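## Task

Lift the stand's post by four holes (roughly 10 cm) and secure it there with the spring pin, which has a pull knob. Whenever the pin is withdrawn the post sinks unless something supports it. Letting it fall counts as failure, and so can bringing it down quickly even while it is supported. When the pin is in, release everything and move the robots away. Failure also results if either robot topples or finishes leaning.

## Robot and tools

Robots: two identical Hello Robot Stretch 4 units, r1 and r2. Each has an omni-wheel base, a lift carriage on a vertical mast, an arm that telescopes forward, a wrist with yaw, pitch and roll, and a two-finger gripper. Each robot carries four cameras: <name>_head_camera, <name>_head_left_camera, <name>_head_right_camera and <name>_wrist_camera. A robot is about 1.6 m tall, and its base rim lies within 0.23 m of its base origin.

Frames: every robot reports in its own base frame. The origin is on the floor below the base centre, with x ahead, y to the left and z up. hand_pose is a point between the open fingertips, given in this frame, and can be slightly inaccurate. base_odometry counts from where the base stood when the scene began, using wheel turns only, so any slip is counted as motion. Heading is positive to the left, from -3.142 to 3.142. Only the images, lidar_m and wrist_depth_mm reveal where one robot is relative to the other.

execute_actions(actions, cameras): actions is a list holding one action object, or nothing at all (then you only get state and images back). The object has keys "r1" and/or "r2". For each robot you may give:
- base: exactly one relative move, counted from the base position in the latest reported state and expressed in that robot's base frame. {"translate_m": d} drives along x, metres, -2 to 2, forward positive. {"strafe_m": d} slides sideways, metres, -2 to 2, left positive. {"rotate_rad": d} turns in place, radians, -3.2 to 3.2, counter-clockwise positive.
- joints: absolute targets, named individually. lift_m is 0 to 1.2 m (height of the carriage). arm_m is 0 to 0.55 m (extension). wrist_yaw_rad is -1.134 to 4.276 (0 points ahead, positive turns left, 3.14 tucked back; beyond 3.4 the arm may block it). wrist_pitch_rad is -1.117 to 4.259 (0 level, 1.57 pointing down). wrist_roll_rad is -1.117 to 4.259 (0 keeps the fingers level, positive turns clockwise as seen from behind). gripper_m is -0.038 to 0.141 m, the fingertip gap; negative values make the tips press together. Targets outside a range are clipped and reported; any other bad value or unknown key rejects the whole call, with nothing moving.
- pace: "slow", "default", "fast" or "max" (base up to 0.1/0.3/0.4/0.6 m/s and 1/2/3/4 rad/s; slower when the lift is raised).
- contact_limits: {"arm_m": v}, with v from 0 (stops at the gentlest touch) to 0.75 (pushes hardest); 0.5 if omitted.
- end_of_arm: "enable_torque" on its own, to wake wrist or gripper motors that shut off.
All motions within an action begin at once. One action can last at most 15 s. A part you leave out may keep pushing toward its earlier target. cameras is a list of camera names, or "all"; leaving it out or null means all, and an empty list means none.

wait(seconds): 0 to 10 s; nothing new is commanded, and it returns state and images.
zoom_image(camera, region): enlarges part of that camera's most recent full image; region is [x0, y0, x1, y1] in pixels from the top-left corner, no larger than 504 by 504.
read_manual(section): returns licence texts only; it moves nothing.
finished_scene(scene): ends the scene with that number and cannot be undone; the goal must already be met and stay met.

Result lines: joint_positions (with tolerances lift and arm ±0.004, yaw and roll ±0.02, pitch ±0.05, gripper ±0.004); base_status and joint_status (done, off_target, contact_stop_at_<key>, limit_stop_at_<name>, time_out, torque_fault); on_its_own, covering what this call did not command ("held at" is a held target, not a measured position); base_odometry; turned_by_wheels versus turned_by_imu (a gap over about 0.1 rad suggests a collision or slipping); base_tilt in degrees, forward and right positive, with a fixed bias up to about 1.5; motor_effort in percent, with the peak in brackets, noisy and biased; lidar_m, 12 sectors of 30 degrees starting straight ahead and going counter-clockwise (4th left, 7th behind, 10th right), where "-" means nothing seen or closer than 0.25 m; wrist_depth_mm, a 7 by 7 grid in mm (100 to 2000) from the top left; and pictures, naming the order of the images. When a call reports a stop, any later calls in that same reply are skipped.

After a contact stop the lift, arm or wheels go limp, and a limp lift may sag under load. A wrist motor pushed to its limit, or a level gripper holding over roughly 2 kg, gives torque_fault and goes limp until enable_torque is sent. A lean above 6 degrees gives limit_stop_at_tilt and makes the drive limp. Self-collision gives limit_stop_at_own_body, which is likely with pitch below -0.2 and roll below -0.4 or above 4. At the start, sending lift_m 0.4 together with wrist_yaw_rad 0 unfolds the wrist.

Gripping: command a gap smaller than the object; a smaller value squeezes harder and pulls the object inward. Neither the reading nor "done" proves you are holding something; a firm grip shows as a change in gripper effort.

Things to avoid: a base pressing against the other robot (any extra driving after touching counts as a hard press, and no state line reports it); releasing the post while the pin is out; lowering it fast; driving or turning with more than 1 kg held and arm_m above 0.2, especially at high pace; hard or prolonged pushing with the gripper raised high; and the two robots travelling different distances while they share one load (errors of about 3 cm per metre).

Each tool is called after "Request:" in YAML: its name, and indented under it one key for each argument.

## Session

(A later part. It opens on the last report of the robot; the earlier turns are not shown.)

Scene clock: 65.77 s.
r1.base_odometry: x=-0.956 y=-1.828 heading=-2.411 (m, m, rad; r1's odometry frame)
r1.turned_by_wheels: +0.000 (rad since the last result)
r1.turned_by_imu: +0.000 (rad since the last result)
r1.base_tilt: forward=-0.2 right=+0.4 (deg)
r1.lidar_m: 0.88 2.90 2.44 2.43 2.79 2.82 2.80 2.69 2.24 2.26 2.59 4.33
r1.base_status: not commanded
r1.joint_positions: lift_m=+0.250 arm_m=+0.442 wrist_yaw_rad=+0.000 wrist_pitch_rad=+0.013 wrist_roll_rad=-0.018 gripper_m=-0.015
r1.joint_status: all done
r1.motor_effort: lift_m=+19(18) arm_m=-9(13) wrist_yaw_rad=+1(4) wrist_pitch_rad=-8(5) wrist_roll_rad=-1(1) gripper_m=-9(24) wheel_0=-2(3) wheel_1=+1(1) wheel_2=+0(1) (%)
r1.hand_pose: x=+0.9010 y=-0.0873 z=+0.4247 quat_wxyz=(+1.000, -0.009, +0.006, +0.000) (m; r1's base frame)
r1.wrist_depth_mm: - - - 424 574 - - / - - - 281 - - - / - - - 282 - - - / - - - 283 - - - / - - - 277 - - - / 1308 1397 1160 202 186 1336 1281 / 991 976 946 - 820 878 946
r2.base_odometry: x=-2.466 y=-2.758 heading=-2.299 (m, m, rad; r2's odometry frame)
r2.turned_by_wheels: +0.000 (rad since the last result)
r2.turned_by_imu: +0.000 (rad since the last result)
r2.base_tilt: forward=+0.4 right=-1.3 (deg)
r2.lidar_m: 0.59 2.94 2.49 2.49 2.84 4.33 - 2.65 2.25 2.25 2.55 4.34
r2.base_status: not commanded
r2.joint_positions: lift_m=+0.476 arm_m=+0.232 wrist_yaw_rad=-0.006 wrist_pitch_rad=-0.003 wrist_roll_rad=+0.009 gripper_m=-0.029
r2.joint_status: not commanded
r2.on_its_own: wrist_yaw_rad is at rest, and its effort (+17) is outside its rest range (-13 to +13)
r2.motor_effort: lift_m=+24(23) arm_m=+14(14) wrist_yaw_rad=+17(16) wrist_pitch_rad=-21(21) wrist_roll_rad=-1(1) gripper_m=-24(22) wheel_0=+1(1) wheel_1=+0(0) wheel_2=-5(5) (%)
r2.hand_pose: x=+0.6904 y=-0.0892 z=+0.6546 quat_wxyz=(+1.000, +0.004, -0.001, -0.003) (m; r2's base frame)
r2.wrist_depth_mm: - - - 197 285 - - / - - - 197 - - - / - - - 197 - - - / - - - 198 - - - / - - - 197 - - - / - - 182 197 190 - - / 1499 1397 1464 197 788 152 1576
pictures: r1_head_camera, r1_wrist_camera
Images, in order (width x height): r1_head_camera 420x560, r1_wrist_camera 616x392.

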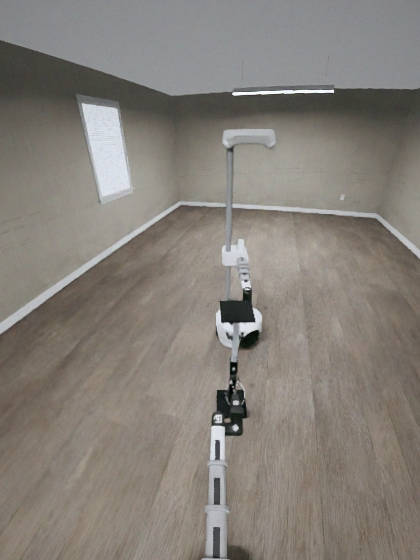

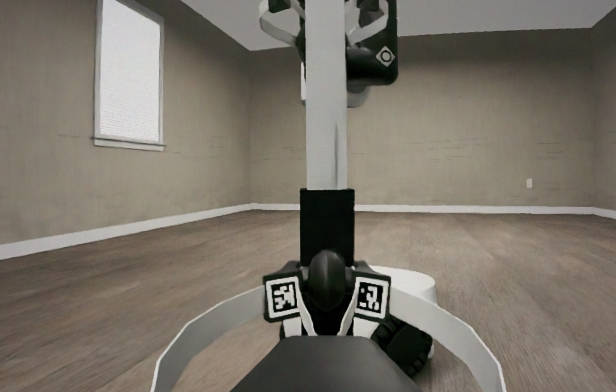

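Slipped; regrip deeper and unload the pin more.

Request:
execute_actions:
  actions:
    - {"r1":{"joints":{"gripper_m":0.032}},"r2":{"joints":{"arm_m":0.229,"lift_m":0.481,"gripper_m":-0.038},"pace":"slow"}}
  cameras: []

Request:
execute_actions:
  actions:
    - {"r1":{"joints":{"arm_m":0.472}}}
  cameras: []

Request:
execute_actions:
  actions:
    - {"r1":{"joints":{"gripper_m":-0.036}}}
  cameras: []

Request:
execute_actions:
  actions:
    - {"r1":{"joints":{"arm_m":0.462},"pace":"slow"}}
  cameras: ["r1_head_camera","r1_wrist_camera"]

Request:
zoom_image:
  camera: "r1_head_camera"
  region: [200,330,270,400]

Scene clock: 77.37 s.
r1.base_odometry: x=-0.956 y=-1.828 heading=-2.411 (m, m, rad; r1's odometry frame)
r1.turned_by_wheels: +0.000 (rad since the last result)
r1.turned_by_imu: +0.000 (rad since the last result)
r1.base_tilt: forward=-0.2 right=+0.3 (deg)
r1.lidar_m: 0.87 2.88 2.43 2.45 2.81 2.81 2.80 2.71 2.24 2.26 2.59 4.33
r1.base_status: not commanded
r1.joint_positions: lift_m=+0.250 arm_m=+0.442 wrist_yaw_rad=+0.000 wrist_pitch_rad=+0.013 wrist_roll_rad=-0.018 gripper_m=+0.032
r1.joint_status: all done
r1.motor_effort: lift_m=+19(18) arm_m=-8(9) wrist_yaw_rad=+1(1) wrist_pitch_rad=-7(8) wrist_roll_rad=-1(1) gripper_m=-6(12) wheel_0=-2(2) wheel_1=+0(1) wheel_2=+0(0) (%)
r1.hand_pose: x=+0.9010 y=-0.0873 z=+0.4247 quat_wxyz=(+1.000, -0.009, +0.006, +0.000) (m; r1's base frame)
r1.wrist_depth_mm: - - - 424 549 - - / - - - 281 - - - / - - - 282 - - - / - - - 283 - - - / - - - 276 - - - / 1308 1366 1160 278 192 1308 1281 / 960 946 946 - 820 891 960
r2.base_odometry: x=-2.466 y=-2.758 heading=-2.299 (m, m, rad; r2's odometry frame)
r2.turned_by_wheels: +0.000 (rad since the last result)
r2.turned_by_imu: +0.001 (rad since the last result)
r2.base_tilt: forward=+0.6 right=-1.2 (deg)
r2.lidar_m: 0.59 2.94 2.50 2.50 2.85 4.32 - 2.65 2.26 2.24 2.58 4.31
r2.base_status: not commanded
r2.joint_positions: lift_m=+0.480 arm_m=+0.230 wrist_yaw_rad=+0.001 wrist_pitch_rad=+0.002 wrist_roll_rad=+0.009 gripper_m=-0.037
r2.joint_status: all done
r2.on_its_own: wrist_pitch_rad is at rest, and its effort (-35) is outside its rest range (-23 to +23)
r2.motor_effort: lift_m=+25(26) arm_m=-5(13) wrist_yaw_rad=-2(18) wrist_pitch_rad=-35(37) wrist_roll_rad=-1(1) gripper_m=-33(32) wheel_0=+1(1) wheel_1=+0(0) wheel_2=-5(5) (%)
r2.hand_pose: x=+0.6893 y=-0.0872 z=+0.6580 quat_wxyz=(+1.000, +0.004, +0.001, +0.000) (m; r2's base frame)
r2.wrist_depth_mm: - - - 196 278 - - / - - - 196 - - - / - - - 197 - - - / - - - 197 - - - / - - - 197 - - - / - - 181 197 192 - - / 1499 1366 1430 197 544 150 1499
pictures: none
No camera images: the call's "cameras" was empty. Leave "cameras" out to get every camera's image.

Scene clock: 78.20 s.
r1.base_odometry: x=-0.956 y=-1.828 heading=-2.411 (m, m, rad; r1's odometry frame)
r1.turned_by_wheels: +0.000 (rad since the last result)
r1.turned_by_imu: +0.000 (rad since the last result)
r1.base_tilt: forward=-0.3 right=+0.4 (deg)
r1.lidar_m: 0.88 2.88 2.43 2.45 2.79 2.79 2.80 2.71 2.22 2.26 2.59 4.35
r1.base_status: not commanded
r1.joint_positions: lift_m=+0.250 arm_m=+0.470 wrist_yaw_rad=+0.000 wrist_pitch_rad=+0.013 wrist_roll_rad=-0.018 gripper_m=+0.032
r1.joint_status: all done
r1.motor_effort: lift_m=+19(18) arm_m=+9(9) wrist_yaw_rad=+1(1) wrist_pitch_rad=-6(6) wrist_roll_rad=-1(1) gripper_m=-3(2) wheel_0=-2(2) wheel_1=+1(1) wheel_2=+0(0) (%)
r1.hand_pose: x=+0.9299 y=-0.0874 z=+0.4247 quat_wxyz=(+1.000, -0.009, +0.006, +0.000) (m; r1's base frame)
r1.wrist_depth_mm: - - - 251 549 - - / - - - 253 - - - / - - - 253 - - - / - - - 255 - - - / - - - 248 - - - / 1308 1336 1160 250 191 1336 1281 / 960 960 946 - 798 878 931
r2.base_odometry: x=-2.466 y=-2.758 heading=-2.299 (m, m, rad; r2's odometry frame)
r2.turned_by_wheels: +0.000 (rad since the last result)
r2.turned_by_imu: +0.000 (rad since the last result)
r2.base_tilt: forward=+0.6 right=-1.1 (deg)
r2.lidar_m: 0.59 2.93 2.50 2.51 2.84 4.31 - 2.65 2.25 2.25 2.58 4.30
r2.base_status: not commanded
r2.joint_positions: lift_m=+0.480 arm_m=+0.230 wrist_yaw_rad=+0.001 wrist_pitch_rad=+0.002 wrist_roll_rad=+0.009 gripper_m=-0.037
r2.joint_status: not commanded
r2.on_its_own: wrist_pitch_rad is at rest, and its effort (-35) is outside its rest range (-23 to +23)
r2.motor_effort: lift_m=+25(25) arm_m=-5(5) wrist_yaw_rad=+0(1) wrist_pitch_rad=-35(35) wrist_roll_rad=-1(1) gripper_m=-33(34) wheel_0=+1(1) wheel_1=+1(0) wheel_2=-5(5) (%)
r2.hand_pose: x=+0.6893 y=-0.0872 z=+0.6580 quat_wxyz=(+1.000, +0.004, +0.001, +0.000) (m; r2's base frame)
r2.wrist_depth_mm: - - - 196 278 - - / - - - 196 - - - / - - - 196 - - - / - - - 196 - - - / - - - 196 - - - / - - 180 197 193 - - / 1464 1366 1464 197 508 150 1537
pictures: none
No camera images: the call's "cameras" was empty. Leave "cameras" out to get every camera's image.

Scene clock: 79.60 s.
r1.base_odometry: x=-0.956 y=-1.829 heading=-2.411 (m, m, rad; r1's odometry frame)
r1.turned_by_wheels: +0.000 (rad since the last result)
r1.turned_by_imu: +0.000 (rad since the last result)
r1.base_tilt: forward=-0.1 right=+0.2 (deg)
r1.lidar_m: 0.89 2.88 2.45 2.43 2.78 2.82 2.80 2.73 2.22 2.26 2.61 4.35
r1.base_status: not commanded
r1.joint_positions: lift_m=+0.250 arm_m=+0.472 wrist_yaw_rad=+0.006 wrist_pitch_rad=+0.013 wrist_roll_rad=-0.018 gripper_m=-0.035
r1.joint_status: all done
r1.on_its_own: wrist_yaw_rad is at rest, and its effort (-15) is outside its rest range (-13 to +13)
r1.motor_effort: lift_m=+19(19) arm_m=+2(9) wrist_yaw_rad=-15(15) wrist_pitch_rad=-9(9) wrist_roll_rad=-1(1) gripper_m=-33(31) wheel_0=-6(5) wheel_1=-1(1) wheel_2=+6(5) (%)
r1.hand_pose: x=+0.9316 y=-0.0858 z=+0.4245 quat_wxyz=(+1.000, -0.009, +0.007, +0.003) (m; r1's base frame)
r1.wrist_depth_mm: - - - 247 517 - - / - - - 251 - - - / - - - 251 - - - / - - - 252 - - - / - - - 246 - - - / 1308 1366 180 205 181 1205 1308 / 960 917 976 - 778 878 946
r2.base_odometry: x=-2.466 y=-2.758 heading=-2.299 (m, m, rad; r2's odometry frame)
r2.turned_by_wheels: +0.000 (rad since the last result)
r2.turned_by_imu: +0.000 (rad since the last result)
r2.base_tilt: forward=+0.4 right=-1.1 (deg)
r2.lidar_m: 0.58 2.95 2.51 2.51 2.86 4.31 - 2.65 2.26 2.23 2.57 4.30
r2.base_status: not commanded
r2.joint_positions: lift_m=+0.480 arm_m=+0.230 wrist_yaw_rad=+0.001 wrist_pitch_rad=+0.002 wrist_roll_rad=+0.009 gripper_m=-0.037
r2.joint_status: not commanded
r2.on_its_own: wrist_pitch_rad is at rest, and its effort (-35) is outside its rest range (-23 to +23)
r2.motor_effort: lift_m=+25(25) arm_m=-5(5) wrist_yaw_rad=-1(5) wrist_pitch_rad=-35(35) wrist_roll_rad=+0(1) gripper_m=-32(33) wheel_0=+1(1) wheel_1=+0(0) wheel_2=-5(5) (%)
r2.hand_pose: x=+0.6893 y=-0.0872 z=+0.6580 quat_wxyz=(+1.000, +0.004, +0.001, +0.000) (m; r2's base frame)
r2.wrist_depth_mm: - - - 196 278 - - / - - - 196 - - - / - - - 196 - - - / - - - 196 - - - / - - - 196 - - - / - - 180 197 193 - - / 1464 1336 1464 196 512 150 1537
pictures: none
No camera images: the call's "cameras" was empty. Leave "cameras" out to get every camera's image.

Scene clock: 80.53 s.
r1.base_odometry: x=-0.956 y=-1.829 heading=-2.411 (m, m, rad; r1's odometry frame)
r1.turned_by_wheels: +0.000 (rad since the last result)
r1.turned_by_imu: +0.000 (rad since the last result)
r1.base_tilt: forward=-0.2 right=+0.3 (deg)
r1.lidar_m: 0.87 2.87 2.45 2.43 2.80 2.82 2.80 2.72 2.23 2.26 2.61 4.34
r1.base_status: not commanded
r1.joint_positions: lift_m=+0.250 arm_m=+0.465 wrist_yaw_rad=+0.005 wrist_pitch_rad=+0.013 wrist_roll_rad=-0.018 gripper_m=-0.035
r1.joint_status: all done
r1.on_its_own: wrist_yaw_rad is at rest, and its effort (-14) is outside its rest range (-13 to +13)
r1.motor_effort: lift_m=+19(19) arm_m=-15(17) wrist_yaw_rad=-14(16) wrist_pitch_rad=-10(11) wrist_roll_rad=-1(1) gripper_m=-32(33) wheel_0=-5(5) wheel_1=-1(1) wheel_2=+6(5) (%)
r1.hand_pose: x=+0.9245 y=-0.0859 z=+0.4245 quat_wxyz=(+1.000, -0.009, +0.007, +0.003) (m; r1's base frame)
r1.wrist_depth_mm: - - - 255 585 - - / - - - 257 - - - / - - - 258 - - - / - - - 259 - - - / - - - 253 - - - / 1366 1366 180 213 180 1205 1308 / 976 917 991 - 798 917 931
r2.base_odometry: x=-2.466 y=-2.758 heading=-2.299 (m, m, rad; r2's odometry frame)
r2.turned_by_wheels: +0.000 (rad since the last result)
r2.turned_by_imu: +0.000 (rad since the last result)
r2.base_tilt: forward=+0.5 right=-1.3 (deg)
r2.lidar_m: 0.60 2.93 2.50 2.50 2.84 4.33 - 2.64 2.26 2.24 2.57 4.31
r2.base_status: not commanded
r2.joint_positions: lift_m=+0.480 arm_m=+0.230 wrist_yaw_rad=+0.001 wrist_pitch_rad=+0.002 wrist_roll_rad=+0.009 gripper_m=-0.037
r2.joint_status: not commanded
r2.on_its_own: wrist_pitch_rad is at rest, and its effort (-35) is outside its rest range (-23 to +23)
r2.motor_effort: lift_m=+25(25) arm_m=-5(5) wrist_yaw_rad=-3(4) wrist_pitch_rad=-35(35) wrist_roll_rad=-1(1) gripper_m=-32(34) wheel_0=+1(1) wheel_1=+0(0) wheel_2=-5(5) (%)
r2.hand_pose: x=+0.6893 y=-0.0872 z=+0.6580 quat_wxyz=(+1.000, +0.004, +0.001, +0.000) (m; r2's base frame)
r2.wrist_depth_mm: - - - 196 278 - - / - - - 195 - - - / - - - 197 - - - / - - - 196 - - - / - - - 196 - - - / - - 180 196 193 - - / 1464 1366 1464 198 521 150 1537
pictures: r1_head_camera, r1_wrist_camera
Images, in order (width x height): r1_head_camera 420x560, r1_wrist_camera 616x392.

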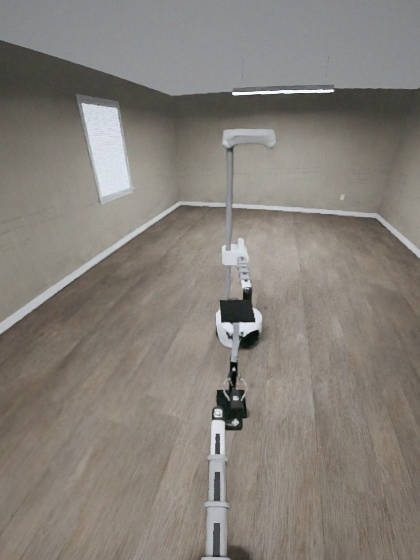

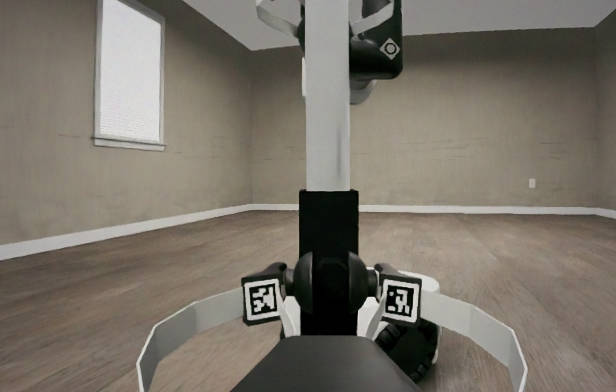

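Region (200, 330, 270, 400) of r1_head_camera's 420x560 image, scaled by 7.200, with more detail than that image has.

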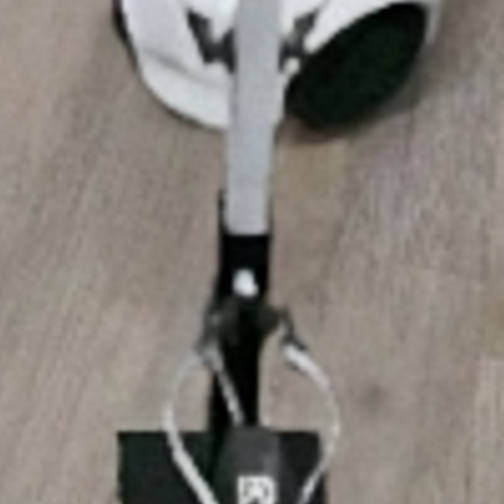

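Request:
execute_actions:
  actions:
    - {"r2":{"joints":{"lift_m":0.488},"pace":"slow"}}
  cameras: ["r1_wrist_camera"]

Request:
execute_actions:
  actions:
    - {"r2":{"joints":{"lift_m":0.495},"pace":"slow"}}
  cameras: ["r1_wrist_camera","r2_wrist_camera"]

Scene clock: 87.00 s.
r1.base_odometry: x=-0.956 y=-1.829 heading=-2.411 (m, m, rad; r1's odometry frame)
r1.turned_by_wheels: +0.000 (rad since the last result)
r1.turned_by_imu: +0.000 (rad since the last result)
r1.base_tilt: forward=-0.4 right=+0.4 (deg)
r1.lidar_m: 0.88 2.87 2.45 2.43 2.80 2.80 2.79 2.70 2.22 2.26 2.60 4.36
r1.base_status: not commanded
r1.joint_positions: lift_m=+0.250 arm_m=+0.465 wrist_yaw_rad=+0.005 wrist_pitch_rad=+0.013 wrist_roll_rad=-0.018 gripper_m=-0.035
r1.joint_status: not commanded
r1.motor_effort: lift_m=+18(19) arm_m=-15(15) wrist_yaw_rad=-13(14) wrist_pitch_rad=-9(9) wrist_roll_rad=-2(1) gripper_m=-32(26) wheel_0=-5(5) wheel_1=-1(1) wheel_2=+5(6) (%)
r1.hand_pose: x=+0.9245 y=-0.0859 z=+0.4245 quat_wxyz=(+1.000, -0.009, +0.007, +0.003) (m; r1's base frame)
r1.wrist_depth_mm: - - - 255 517 - - / - - - 256 - - - / - - - 257 - - - / - - - 259 - - - / - - - 252 - - - / 1308 1397 180 213 180 1229 1281 / 976 917 991 - 788 891 931
r2.base_odometry: x=-2.466 y=-2.758 heading=-2.299 (m, m, rad; r2's odometry frame)
r2.turned_by_wheels: +0.000 (rad since the last result)
r2.turned_by_imu: +0.000 (rad since the last result)
r2.base_tilt: forward=+0.4 right=-1.1 (deg)
r2.lidar_m: 0.59 2.94 2.50 2.50 2.86 4.32 - 2.65 2.26 2.25 2.57 0.62
r2.base_status: not commanded
r2.joint_positions: lift_m=+0.487 arm_m=+0.230 wrist_yaw_rad=+0.001 wrist_pitch_rad=+0.002 wrist_roll_rad=+0.009 gripper_m=-0.037
r2.joint_status: all done
r2.on_its_own: wrist_pitch_rad is at rest, and its effort (-36) is outside its rest range (-23 to +23)
r2.motor_effort: lift_m=+25(26) arm_m=-5(5) wrist_yaw_rad=-1(1) wrist_pitch_rad=-36(36) wrist_roll_rad=-1(1) gripper_m=-34(31) wheel_0=+1(1) wheel_1=+0(0) wheel_2=-5(5) (%)
r2.hand_pose: x=+0.6893 y=-0.0872 z=+0.6650 quat_wxyz=(+1.000, +0.004, +0.001, +0.000) (m; r2's base frame)
r2.wrist_depth_mm: - - - 196 278 - - / - - - 196 - - - / - - - 196 - - - / - - - 197 - - - / - - - 197 - - - / - - 180 196 192 - - / 1464 1397 1430 197 512 150 1537
pictures: r1_wrist_camera
Images, in order (width x height): r1_wrist_camera 616x392.

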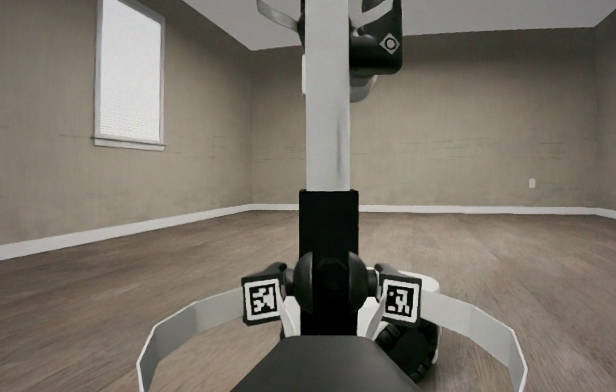

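Scene clock: 87.67 s.
r1.base_odometry: x=-0.956 y=-1.829 heading=-2.411 (m, m, rad; r1's odometry frame)
r1.turned_by_wheels: +0.000 (rad since the last result)
r1.turned_by_imu: +0.000 (rad since the last result)
r1.base_tilt: forward=-0.2 right=+0.5 (deg)
r1.lidar_m: 0.87 2.90 2.43 2.44 2.83 2.81 2.80 2.71 2.21 2.23 2.61 4.31
r1.base_status: not commanded
r1.joint_positions: lift_m=+0.250 arm_m=+0.465 wrist_yaw_rad=+0.005 wrist_pitch_rad=+0.013 wrist_roll_rad=-0.018 gripper_m=-0.035
r1.joint_status: not commanded
r1.on_its_own: wrist_yaw_rad is at rest, and its effort (-15) is outside its rest range (-13 to +13)
r1.motor_effort: lift_m=+18(18) arm_m=-15(15) wrist_yaw_rad=-15(13) wrist_pitch_rad=-8(8) wrist_roll_rad=-1(1) gripper_m=-29(31) wheel_0=-5(5) wheel_1=-1(1) wheel_2=+6(5) (%)
r1.hand_pose: x=+0.9245 y=-0.0859 z=+0.4245 quat_wxyz=(+1.000, -0.009, +0.007, +0.003) (m; r1's base frame)
r1.wrist_depth_mm: - - - 255 521 - - / - - - 256 - - - / - - - 259 - - - / - - - 259 - - - / - - - 254 - - - / 1308 1366 180 212 180 1229 1281 / 960 904 976 - 788 891 946
r2.base_odometry: x=-2.466 y=-2.758 heading=-2.299 (m, m, rad; r2's odometry frame)
r2.turned_by_wheels: +0.000 (rad since the last result)
r2.turned_by_imu: +0.000 (rad since the last result)
r2.base_tilt: forward=+0.6 right=-1.2 (deg)
r2.lidar_m: 0.59 2.94 2.51 2.50 2.85 4.32 - 2.67 2.26 2.25 2.58 0.63
r2.base_status: not commanded
r2.joint_positions: lift_m=+0.494 arm_m=+0.230 wrist_yaw_rad=+0.001 wrist_pitch_rad=+0.002 wrist_roll_rad=+0.009 gripper_m=-0.037
r2.joint_status: all done
r2.on_its_own: wrist_pitch_rad is at rest, and its effort (-35) is outside its rest range (-23 to +23)
r2.motor_effort: lift_m=+25(25) arm_m=-5(5) wrist_yaw_rad=-1(3) wrist_pitch_rad=-35(36) wrist_roll_rad=-1(0) gripper_m=-33(35) wheel_0=+1(1) wheel_1=+0(0) wheel_2=-5(5) (%)
r2.hand_pose: x=+0.6893 y=-0.0872 z=+0.6720 quat_wxyz=(+1.000, +0.004, +0.001, +0.000) (m; r2's base frame)
r2.wrist_depth_mm: - - - 196 278 - - / - - - 196 - - - / - - - 196 - - - / - - - 197 - - - / - - - 196 - - - / - - 180 197 193 - - / 1537 1397 1499 197 521 150 1537
pictures: r1_wrist_camera, r2_wrist_camera
Images, in order (width x height): r1_wrist_camera 616x392, r2_wrist_camera 616x392.

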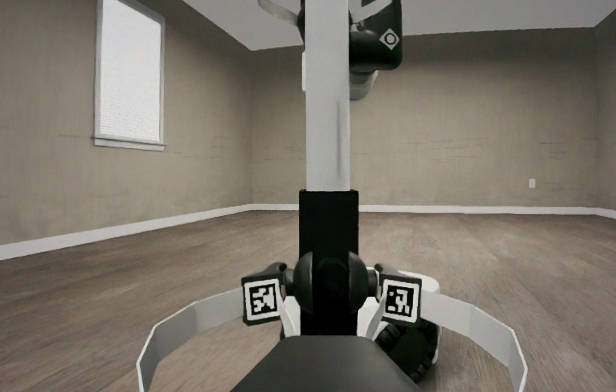

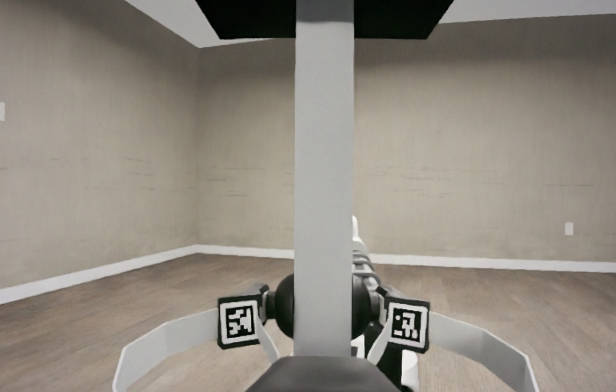

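Rising.

Request:
execute_actions:
  actions:
    - {"r2":{"joints":{"lift_m":0.572},"pace":"slow"}}
  cameras: []

Request:
execute_actions:
  actions:
    - {"r1":{"joints":{"gripper_m":0.06}}}
  cameras: ["r1_wrist_camera","r2_wrist_camera"]

Request:
execute_actions:
  actions:
    - {"r2":{"joints":{"lift_m":0.581},"pace":"slow"}}
  cameras: ["r1_wrist_camera"]

Request:
execute_actions:
  actions:
    - {"r2":{"joints":{"lift_m":0.588},"pace":"slow"},"r1":{"joints":{"arm_m":0.3}}}
  cameras: ["r1_wrist_camera"]

Scene clock: 97.60 s.
r1.base_odometry: x=-0.956 y=-1.829 heading=-2.411 (m, m, rad; r1's odometry frame)
r1.turned_by_wheels: +0.000 (rad since the last result)
r1.turned_by_imu: +0.000 (rad since the last result)
r1.base_tilt: forward=-0.1 right=+0.4 (deg)
r1.lidar_m: 0.88 2.89 2.44 2.44 2.78 2.82 2.81 2.72 2.26 2.26 2.61 4.34
r1.base_status: not commanded
r1.joint_positions: lift_m=+0.250 arm_m=+0.465 wrist_yaw_rad=+0.005 wrist_pitch_rad=+0.013 wrist_roll_rad=-0.018 gripper_m=-0.035
r1.joint_status: not commanded
r1.on_its_own: wrist_yaw_rad is at rest, and its effort (-14) is outside its rest range (-13 to +13)
r1.motor_effort: lift_m=+18(18) arm_m=-15(15) wrist_yaw_rad=-14(14) wrist_pitch_rad=-8(8) wrist_roll_rad=-1(1) gripper_m=-32(31) wheel_0=-5(5) wheel_1=-1(1) wheel_2=+6(6) (%)
r1.hand_pose: x=+0.9245 y=-0.0859 z=+0.4245 quat_wxyz=(+1.000, -0.009, +0.007, +0.003) (m; r1's base frame)
r1.wrist_depth_mm: - - - 255 - - - / - - - 258 - - - / - - - 257 - - - / - - - 259 - - - / - - - 251 - - - / 1336 1336 180 212 179 1229 1308 / 960 931 991 - 788 891 960
r2.base_odometry: x=-2.466 y=-2.758 heading=-2.299 (m, m, rad; r2's odometry frame)
r2.turned_by_wheels: +0.000 (rad since the last result)
r2.turned_by_imu: +0.001 (rad since the last result)
r2.base_tilt: forward=+0.6 right=-1.3 (deg)
r2.lidar_m: 0.60 2.91 2.51 2.51 2.85 4.32 - 2.66 2.25 2.25 2.59 4.29
r2.base_status: not commanded
r2.joint_positions: lift_m=+0.571 arm_m=+0.230 wrist_yaw_rad=+0.001 wrist_pitch_rad=+0.002 wrist_roll_rad=+0.009 gripper_m=-0.037
r2.joint_status: all done
r2.on_its_own: wrist_pitch_rad is at rest, and its effort (-36) is outside its rest range (-23 to +23)
r2.motor_effort: lift_m=+25(25) arm_m=-5(5) wrist_yaw_rad=-2(1) wrist_pitch_rad=-36(37) wrist_roll_rad=+0(1) gripper_m=-31(32) wheel_0=+1(1) wheel_1=+0(0) wheel_2=-5(5) (%)
r2.hand_pose: x=+0.6893 y=-0.0872 z=+0.7490 quat_wxyz=(+1.000, +0.004, +0.001, +0.000) (m; r2's base frame)
r2.wrist_depth_mm: - - - 196 278 - - / - - - 196 - - - / - - - 196 - - - / - - - 196 - - - / - - - 196 - - - / - - 180 197 192 - - / 1661 1537 1618 196 640 150 1708
pictures: none
No camera images: the call's "cameras" was empty. Leave "cameras" out to get every camera's image.

Scene clock: 99.23 s.
r1.base_odometry: x=-0.956 y=-1.828 heading=-2.411 (m, m, rad; r1's odometry frame)
r1.turned_by_wheels: +0.000 (rad since the last result)
r1.turned_by_imu: +0.000 (rad since the last result)
r1.base_tilt: forward=-0.3 right=+0.2 (deg)
r1.lidar_m: 0.87 2.93 2.45 2.43 2.80 2.82 2.80 2.71 2.22 2.26 2.61 4.34
r1.base_status: not commanded
r1.joint_positions: lift_m=+0.250 arm_m=+0.463 wrist_yaw_rad=+0.000 wrist_pitch_rad=+0.012 wrist_roll_rad=-0.018 gripper_m=+0.060
r1.joint_status: all done
r1.motor_effort: lift_m=+18(18) arm_m=-5(15) wrist_yaw_rad=+2(14) wrist_pitch_rad=-6(8) wrist_roll_rad=-1(1) gripper_m=-6(30) wheel_0=+0(6) wheel_1=+2(2) wheel_2=-2(6) (%)
r1.hand_pose: x=+0.9223 y=-0.0875 z=+0.4249 quat_wxyz=(+1.000, -0.009, +0.006, +0.000) (m; r1's base frame)
r1.wrist_depth_mm: - - - 257 - - - / - - - 258 - - - / - - - 260 - - - / - - - 262 - - - / - - - 256 - - - / 1336 1366 1182 258 199 1308 1336 / 960 946 960 - 788 891 946
r2.base_odometry: x=-2.466 y=-2.758 heading=-2.299 (m, m, rad; r2's odometry frame)
r2.turned_by_wheels: +0.000 (rad since the last result)
r2.turned_by_imu: +0.000 (rad since the last result)
r2.base_tilt: forward=+0.6 right=-1.2 (deg)
r2.lidar_m: 0.59 2.96 2.50 2.50 2.86 4.33 - 2.64 2.25 2.22 2.61 4.31
r2.base_status: not commanded
r2.joint_positions: lift_m=+0.571 arm_m=+0.230 wrist_yaw_rad=+0.001 wrist_pitch_rad=+0.002 wrist_roll_rad=+0.009 gripper_m=-0.037
r2.joint_status: not commanded
r2.on_its_own: wrist_pitch_rad is at rest, and its effort (-36) is outside its rest range (-23 to +23)
r2.motor_effort: lift_m=+25(25) arm_m=-5(4) wrist_yaw_rad=-4(5) wrist_pitch_rad=-36(36) wrist_roll_rad=-1(1) gripper_m=-33(34) wheel_0=+1(1) wheel_1=+0(0) wheel_2=-5(5) (%)
r2.hand_pose: x=+0.6893 y=-0.0870 z=+0.7490 quat_wxyz=(+1.000, +0.004, +0.001, +0.001) (m; r2's base frame)
r2.wrist_depth_mm: - - - 196 277 - - / - - - 197 - - - / - - - 196 - - - / - - - 196 - - - / - - - 197 - - - / - - 180 198 192 - - / 1661 1537 1661 197 640 150 1708
pictures: r1_wrist_camera, r2_wrist_camera
Images, in order (width x height): r1_wrist_camera 616x392, r2_wrist_camera 616x392.

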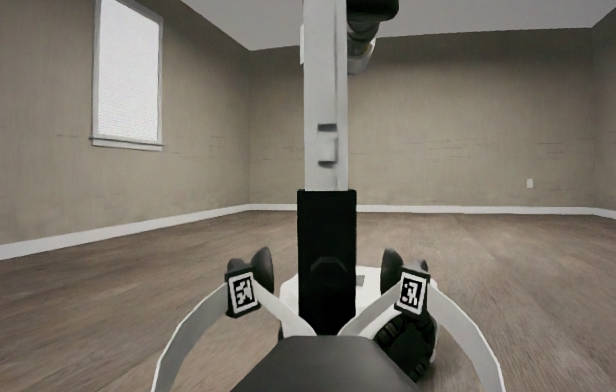

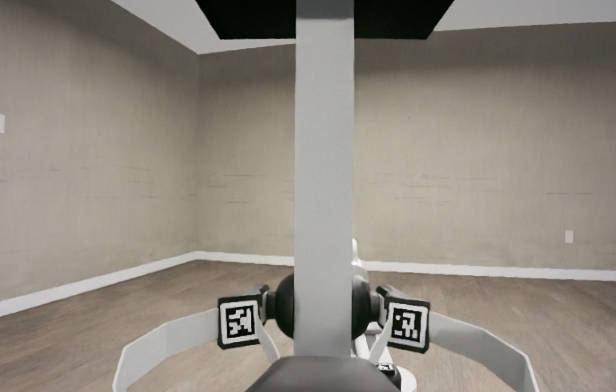

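Scene clock: 99.93 s.
r1.base_odometry: x=-0.956 y=-1.828 heading=-2.411 (m, m, rad; r1's odometry frame)
r1.turned_by_wheels: +0.000 (rad since the last result)
r1.turned_by_imu: +0.000 (rad since the last result)
r1.base_tilt: forward=-0.3 right=+0.3 (deg)
r1.lidar_m: 0.87 2.88 2.44 2.43 2.78 2.79 2.79 2.71 2.22 2.25 2.61 4.35
r1.base_status: not commanded
r1.joint_positions: lift_m=+0.250 arm_m=+0.463 wrist_yaw_rad=+0.000 wrist_pitch_rad=+0.012 wrist_roll_rad=-0.018 gripper_m=+0.060
r1.joint_status: not commanded
r1.motor_effort: lift_m=+18(18) arm_m=-6(5) wrist_yaw_rad=+2(3) wrist_pitch_rad=-6(4) wrist_roll_rad=-1(1) gripper_m=-2(4) wheel_0=+0(0) wheel_1=+2(2) wheel_2=-2(2) (%)
r1.hand_pose: x=+0.9223 y=-0.0875 z=+0.4249 quat_wxyz=(+1.000, -0.009, +0.006, +0.000) (m; r1's base frame)
r1.wrist_depth_mm: - - - 257 - - - / - - - 258 - - - / - - - 260 - - - / - - - 262 - - - / - - - 255 - - - / 1336 1336 1182 258 198 1336 1281 / 976 946 946 - 809 917 946
r2.base_odometry: x=-2.466 y=-2.758 heading=-2.299 (m, m, rad; r2's odometry frame)
r2.turned_by_wheels: +0.000 (rad since the last result)
r2.turned_by_imu: +0.000 (rad since the last result)
r2.base_tilt: forward=+0.7 right=-1.1 (deg)
r2.lidar_m: 0.60 2.91 2.50 2.49 2.86 4.32 - 2.66 2.26 2.25 2.57 0.63
r2.base_status: not commanded
r2.joint_positions: lift_m=+0.580 arm_m=+0.230 wrist_yaw_rad=+0.002 wrist_pitch_rad=+0.006 wrist_roll_rad=+0.009 gripper_m=-0.037
r2.joint_status: all done
r2.on_its_own: wrist_pitch_rad is at rest, and its effort (-46) is outside its rest range (-23 to +23)
r2.motor_effort: lift_m=+26(27) arm_m=-5(5) wrist_yaw_rad=-4(4) wrist_pitch_rad=-46(49) wrist_roll_rad=-1(1) gripper_m=-32(34) wheel_0=+1(1) wheel_1=+0(0) wheel_2=-4(5) (%)
r2.hand_pose: x=+0.6894 y=-0.0869 z=+0.7568 quat_wxyz=(+1.000, +0.004, +0.003, +0.001) (m; r2's base frame)
r2.wrist_depth_mm: - - - 195 - - - / - - - 195 - - - / - - - 195 - - - / - - - 196 - - - / - - - 197 - - - / - - 180 197 192 - - / 1661 1537 1618 197 634 151 1661
pictures: r1_wrist_camera
Images, in order (width x height): r1_wrist_camera 616x392.

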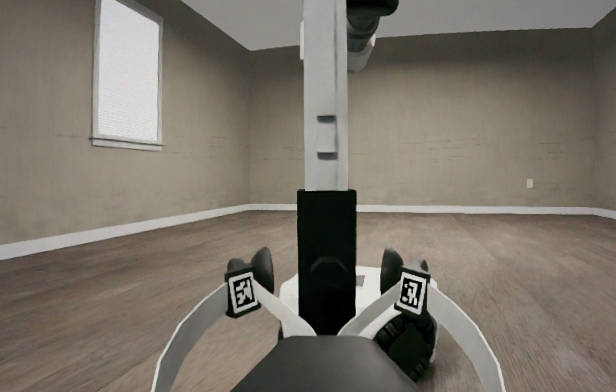

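Scene clock: 101.50 s.
r1.base_odometry: x=-0.956 y=-1.828 heading=-2.411 (m, m, rad; r1's odometry frame)
r1.turned_by_wheels: +0.000 (rad since the last result)
r1.turned_by_imu: +0.000 (rad since the last result)
r1.base_tilt: forward=-0.3 right=+0.2 (deg)
r1.lidar_m: 0.88 2.89 2.44 2.44 2.82 2.80 2.80 2.71 2.24 2.25 2.61 4.35
r1.base_status: not commanded
r1.joint_positions: lift_m=+0.250 arm_m=+0.302 wrist_yaw_rad=+0.000 wrist_pitch_rad=+0.012 wrist_roll_rad=-0.018 gripper_m=+0.060
r1.joint_status: all done
r1.motor_effort: lift_m=+19(19) arm_m=-8(8) wrist_yaw_rad=+2(2) wrist_pitch_rad=-6(8) wrist_roll_rad=-1(1) gripper_m=-5(3) wheel_0=-1(1) wheel_1=+2(2) wheel_2=-2(2) (%)
r1.hand_pose: x=+0.7609 y=-0.0874 z=+0.4248 quat_wxyz=(+1.000, -0.009, +0.006, +0.000) (m; r1's base frame)
r1.wrist_depth_mm: - - - 1042 - - - / - - - - - - - / - - - - - - - / - - - - - - - / - - - 1182 - - - / 1336 1366 1160 424 198 1308 1336 / 991 931 946 - 976 904 946
r2.base_odometry: x=-2.466 y=-2.758 heading=-2.299 (m, m, rad; r2's odometry frame)
r2.turned_by_wheels: +0.000 (rad since the last result)
r2.turned_by_imu: +0.000 (rad since the last result)
r2.base_tilt: forward=+0.7 right=-1.3 (deg)
r2.lidar_m: 0.58 2.94 2.50 2.50 2.86 4.31 - 2.64 2.25 2.25 2.59 0.62
r2.base_status: not commanded
r2.joint_positions: lift_m=+0.587 arm_m=+0.230 wrist_yaw_rad=+0.002 wrist_pitch_rad=+0.008 wrist_roll_rad=+0.009 gripper_m=-0.037
r2.joint_status: all done
r2.on_its_own: wrist_pitch_rad is at rest, and its effort (-54) is outside its rest range (-23 to +23)
r2.motor_effort: lift_m=+28(28) arm_m=-5(5) wrist_yaw_rad=-6(4) wrist_pitch_rad=-54(54) wrist_roll_rad=+0(1) gripper_m=-33(35) wheel_0=+1(1) wheel_1=+0(0) wheel_2=-4(4) (%)
r2.hand_pose: x=+0.6894 y=-0.0869 z=+0.7630 quat_wxyz=(+1.000, +0.004, +0.004, +0.001) (m; r2's base frame)
r2.wrist_depth_mm: - - - 195 - - - / - - - 195 - - - / - - - 195 - - - / - - - 196 - - - / - - - 197 - - - / - - 180 197 192 - - / 1618 1537 1618 198 699 150 1708
pictures: r1_wrist_camera
Images, in order (width x height): r1_wrist_camera 616x392.

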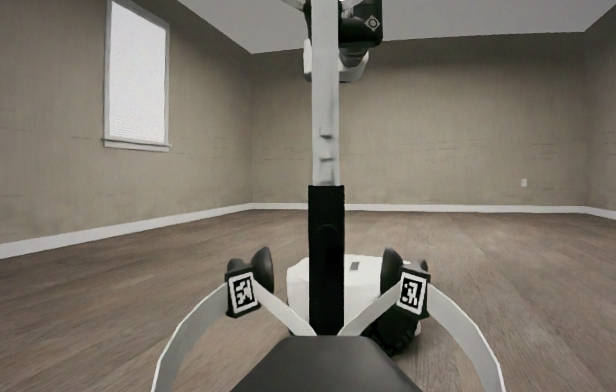

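Probably locked; test by lowering.

Request:
execute_actions:
  actions:
    - {"r2":{"joints":{"lift_m":0.570},"pace":"slow"},"r1":{"joints":{"arm_m":0.1},"pace":"fast"}}
  cameras: ["r1_head_camera"]

Request:
zoom_image:
  camera: "r1_head_camera"
  region: [200,330,270,400]

Scene clock: 109.70 s.
r1.base_odometry: x=-0.956 y=-1.828 heading=-2.411 (m, m, rad; r1's odometry frame)
r1.turned_by_wheels: +0.000 (rad since the last result)
r1.turned_by_imu: +0.000 (rad since the last result)
r1.base_tilt: forward=-0.2 right=+0.3 (deg)
r1.lidar_m: 0.86 2.92 2.44 2.44 2.82 2.80 2.81 2.71 2.23 2.26 2.62 4.35
r1.base_status: not commanded
r1.joint_positions: lift_m=+0.250 arm_m=+0.102 wrist_yaw_rad=+0.000 wrist_pitch_rad=+0.012 wrist_roll_rad=-0.018 gripper_m=+0.060
r1.joint_status: all done
r1.motor_effort: lift_m=+18(18) arm_m=-8(9) wrist_yaw_rad=+3(1) wrist_pitch_rad=-8(6) wrist_roll_rad=-1(1) gripper_m=-5(5) wheel_0=+0(1) wheel_1=+1(2) wheel_2=-2(2) (%)
r1.hand_pose: x=+0.5609 y=-0.0875 z=+0.4248 quat_wxyz=(+1.000, -0.009, +0.006, +0.000) (m; r1's base frame)
r1.wrist_depth_mm: - - - - - - - / - - - - - - - / - - - - - - - / - - - - - - - / - - - 1229 - - - / 1336 1366 1182 634 199 1308 1336 / 976 946 960 - 946 904 960
r2.base_odometry: x=-2.466 y=-2.758 heading=-2.299 (m, m, rad; r2's odometry frame)
r2.turned_by_wheels: +0.000 (rad since the last result)
r2.turned_by_imu: +0.001 (rad since the last result)
r2.base_tilt: forward=+0.5 right=-1.2 (deg)
r2.lidar_m: 0.58 2.94 2.50 2.51 2.87 4.29 - 2.64 2.24 2.25 2.56 0.63
r2.base_status: not commanded
r2.joint_positions: lift_m=+0.570 arm_m=+0.230 wrist_yaw_rad=+0.000 wrist_pitch_rad=-0.010 wrist_roll_rad=+0.009 gripper_m=-0.037
r2.joint_status: all done
r2.motor_effort: lift_m=+12(27) arm_m=-3(4) wrist_yaw_rad=+2(5) wrist_pitch_rad=+0(54) wrist_roll_rad=+0(1) gripper_m=-31(32) wheel_0=+1(1) wheel_1=+0(1) wheel_2=-4(4) (%)
r2.hand_pose: x=+0.6890 y=-0.0874 z=+0.7516 quat_wxyz=(+1.000, +0.004, -0.005, +0.000) (m; r2's base frame)
r2.wrist_depth_mm: - - - 199 276 - - / - - - 198 - - - / - - - 198 - - - / - - - 198 - - - / - - - 198 - - - / - - 179 197 193 - - / 1756 1618 1756 196 1661 150 1808
pictures: r1_head_camera
Images, in order (width x height): r1_head_camera 420x560.

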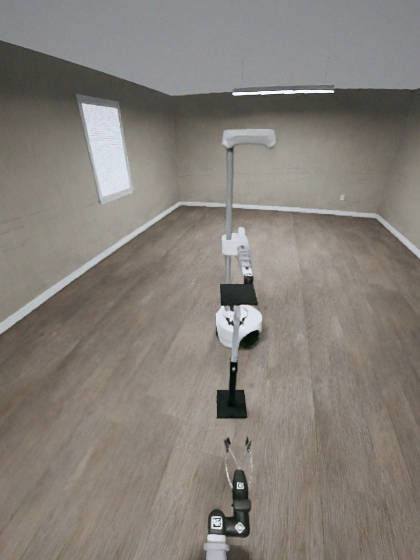

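Region (200, 330, 270, 400) of r1_head_camera's 420x560 image, scaled by 7.200, with more detail than that image has.

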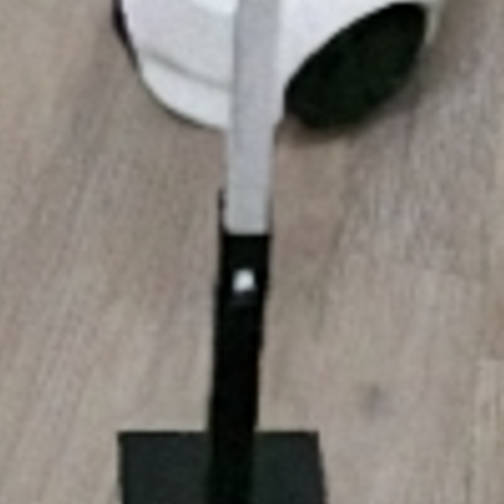

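Request:
execute_actions:
  actions:
    - {"r2":{"joints":{"gripper_m":0.07,"arm_m":0.218},"pace":"slow"}}
  cameras: []

Request:
execute_actions:
  actions:
    - {"r2":{"base":{"translate_m":-0.3},"joints":{"arm_m":0},"pace":"fast"},"r1":{"joints":{"arm_m":0}}}
  cameras: []

Request:
finished_scene:
  scene: 1

Scene clock: 118.90 s.
r1.base_odometry: x=-0.956 y=-1.828 heading=-2.411 (m, m, rad; r1's odometry frame)
r1.turned_by_wheels: +0.000 (rad since the last result)
r1.turned_by_imu: +0.000 (rad since the last result)
r1.base_tilt: forward=-0.3 right=+0.3 (deg)
r1.lidar_m: 0.87 2.88 2.44 2.43 2.82 2.81 2.79 2.72 2.22 2.24 2.59 4.34
r1.base_status: not commanded
r1.joint_positions: lift_m=+0.250 arm_m=+0.102 wrist_yaw_rad=+0.000 wrist_pitch_rad=+0.012 wrist_roll_rad=-0.018 gripper_m=+0.060
r1.joint_status: not commanded
r1.motor_effort: lift_m=+18(19) arm_m=-8(8) wrist_yaw_rad=+3(2) wrist_pitch_rad=-8(6) wrist_roll_rad=-1(1) gripper_m=-1(6) wheel_0=-1(0) wheel_1=+2(2) wheel_2=-2(2) (%)
r1.hand_pose: x=+0.5609 y=-0.0875 z=+0.4248 quat_wxyz=(+1.000, -0.009, +0.006, +0.000) (m; r1's base frame)
r1.wrist_depth_mm: - - - - - - - / - - - - - - - / - - - - - - - / - - - - - - - / - - - 1255 - - - / 1336 1336 1182 627 198 1336 1308 / 976 917 960 - 976 931 960
r2.base_odometry: x=-2.467 y=-2.758 heading=-2.299 (m, m, rad; r2's odometry frame)
r2.turned_by_wheels: +0.000 (rad since the last result)
r2.turned_by_imu: +0.001 (rad since the last result)
r2.base_tilt: forward=+0.6 right=-1.2 (deg)
r2.lidar_m: 0.58 2.94 2.51 2.50 2.85 4.32 - 2.66 2.23 2.25 2.56 0.63
r2.base_status: not commanded
r2.joint_positions: lift_m=+0.570 arm_m=+0.219 wrist_yaw_rad=+0.000 wrist_pitch_rad=-0.008 wrist_roll_rad=+0.009 gripper_m=+0.070
r2.joint_status: all done
r2.motor_effort: lift_m=+13(13) arm_m=-3(18) wrist_yaw_rad=-3(28) wrist_pitch_rad=-6(5) wrist_roll_rad=+0(1) gripper_m=-2(39) wheel_0=-2(2) wheel_1=+0(0) wheel_2=+1(7) (%)
r2.hand_pose: x=+0.6780 y=-0.0873 z=+0.7510 quat_wxyz=(+1.000, +0.004, -0.004, +0.000) (m; r2's base frame)
r2.wrist_depth_mm: - - - 208 289 - - / - - - 208 - - - / - - - 209 - - - / - - - 208 - - - / - - - 208 - - - / - - 196 207 210 - - / 1756 1708 1756 153 1808 1661 1756
pictures: none
No camera images: the call's "cameras" was empty. Leave "cameras" out to get every camera's image.

Scene clock: 120.90 s.
r1.base_odometry: x=-0.956 y=-1.828 heading=-2.411 (m, m, rad; r1's odometry frame)
r1.turned_by_wheels: +0.000 (rad since the last result)
r1.turned_by_imu: +0.000 (rad since the last result)
r1.base_tilt: forward=-0.1 right=+0.3 (deg)
r1.lidar_m: 0.88 2.90 2.42 2.44 2.80 2.80 2.80 2.69 2.24 2.26 2.61 4.35
r1.base_status: not commanded
r1.joint_positions: lift_m=+0.250 arm_m=+0.003 wrist_yaw_rad=+0.000 wrist_pitch_rad=+0.012 wrist_roll_rad=-0.018 gripper_m=+0.060
r1.joint_status: all done
joint sent to its limit — the command would take r1.arm_m past its lower limit, so that joint was sent only as far as its limit.
r1.motor_effort: lift_m=+18(18) arm_m=-9(10) wrist_yaw_rad=+2(2) wrist_pitch_rad=-7(8) wrist_roll_rad=-1(1) gripper_m=-1(2) wheel_0=-1(1) wheel_1=+2(2) wheel_2=-2(2) (%)
r1.hand_pose: x=+0.4624 y=-0.0874 z=+0.4248 quat_wxyz=(+1.000, -0.009, +0.006, +0.000) (m; r1's base frame)
r1.wrist_depth_mm: - - - - - - - / - - - - - - - / - - - - - - - / - - - - - - - / - - - 1618 1618 - - / 1366 1366 1160 732 198 1336 1308 / 960 931 946 - 931 917 960
r2.base_odometry: x=-2.267 y=-2.534 heading=-2.299 (m, m, rad; r2's odometry frame)
r2.turned_by_wheels: +0.000 (rad since the last result)
r2.turned_by_imu: +0.000 (rad since the last result)
r2.base_tilt: forward=+0.6 right=-1.2 (deg)
r2.lidar_m: 0.89 3.01 2.57 2.57 2.92 4.04 4.01 2.56 2.19 2.17 2.50 4.18
r2.base_status: done
r2.joint_positions: lift_m=+0.570 arm_m=+0.002 wrist_yaw_rad=+0.000 wrist_pitch_rad=-0.008 wrist_roll_rad=+0.009 gripper_m=+0.070
r2.joint_status: all done
r2.motor_effort: lift_m=+14(14) arm_m=-5(5) wrist_yaw_rad=+2(1) wrist_pitch_rad=-7(7) wrist_roll_rad=+0(1) gripper_m=-2(2) wheel_0=-1(9) wheel_1=-1(8) wheel_2=-3(14) (%)
r2.hand_pose: x=+0.4613 y=-0.0875 z=+0.7508 quat_wxyz=(+1.000, +0.004, -0.004, +0.000) (m; r2's base frame)
r2.wrist_depth_mm: - - - - - - - / - - - - - - - / - - - - - - - / - - - - - - - / - - - - - - - / - - 196 - 209 - - / 1708 1708 1808 153 1618 1708 1808
pictures: none
No camera images: the call's "cameras" was empty. Leave "cameras" out to get every camera's image.

The scene is finished: the task was done.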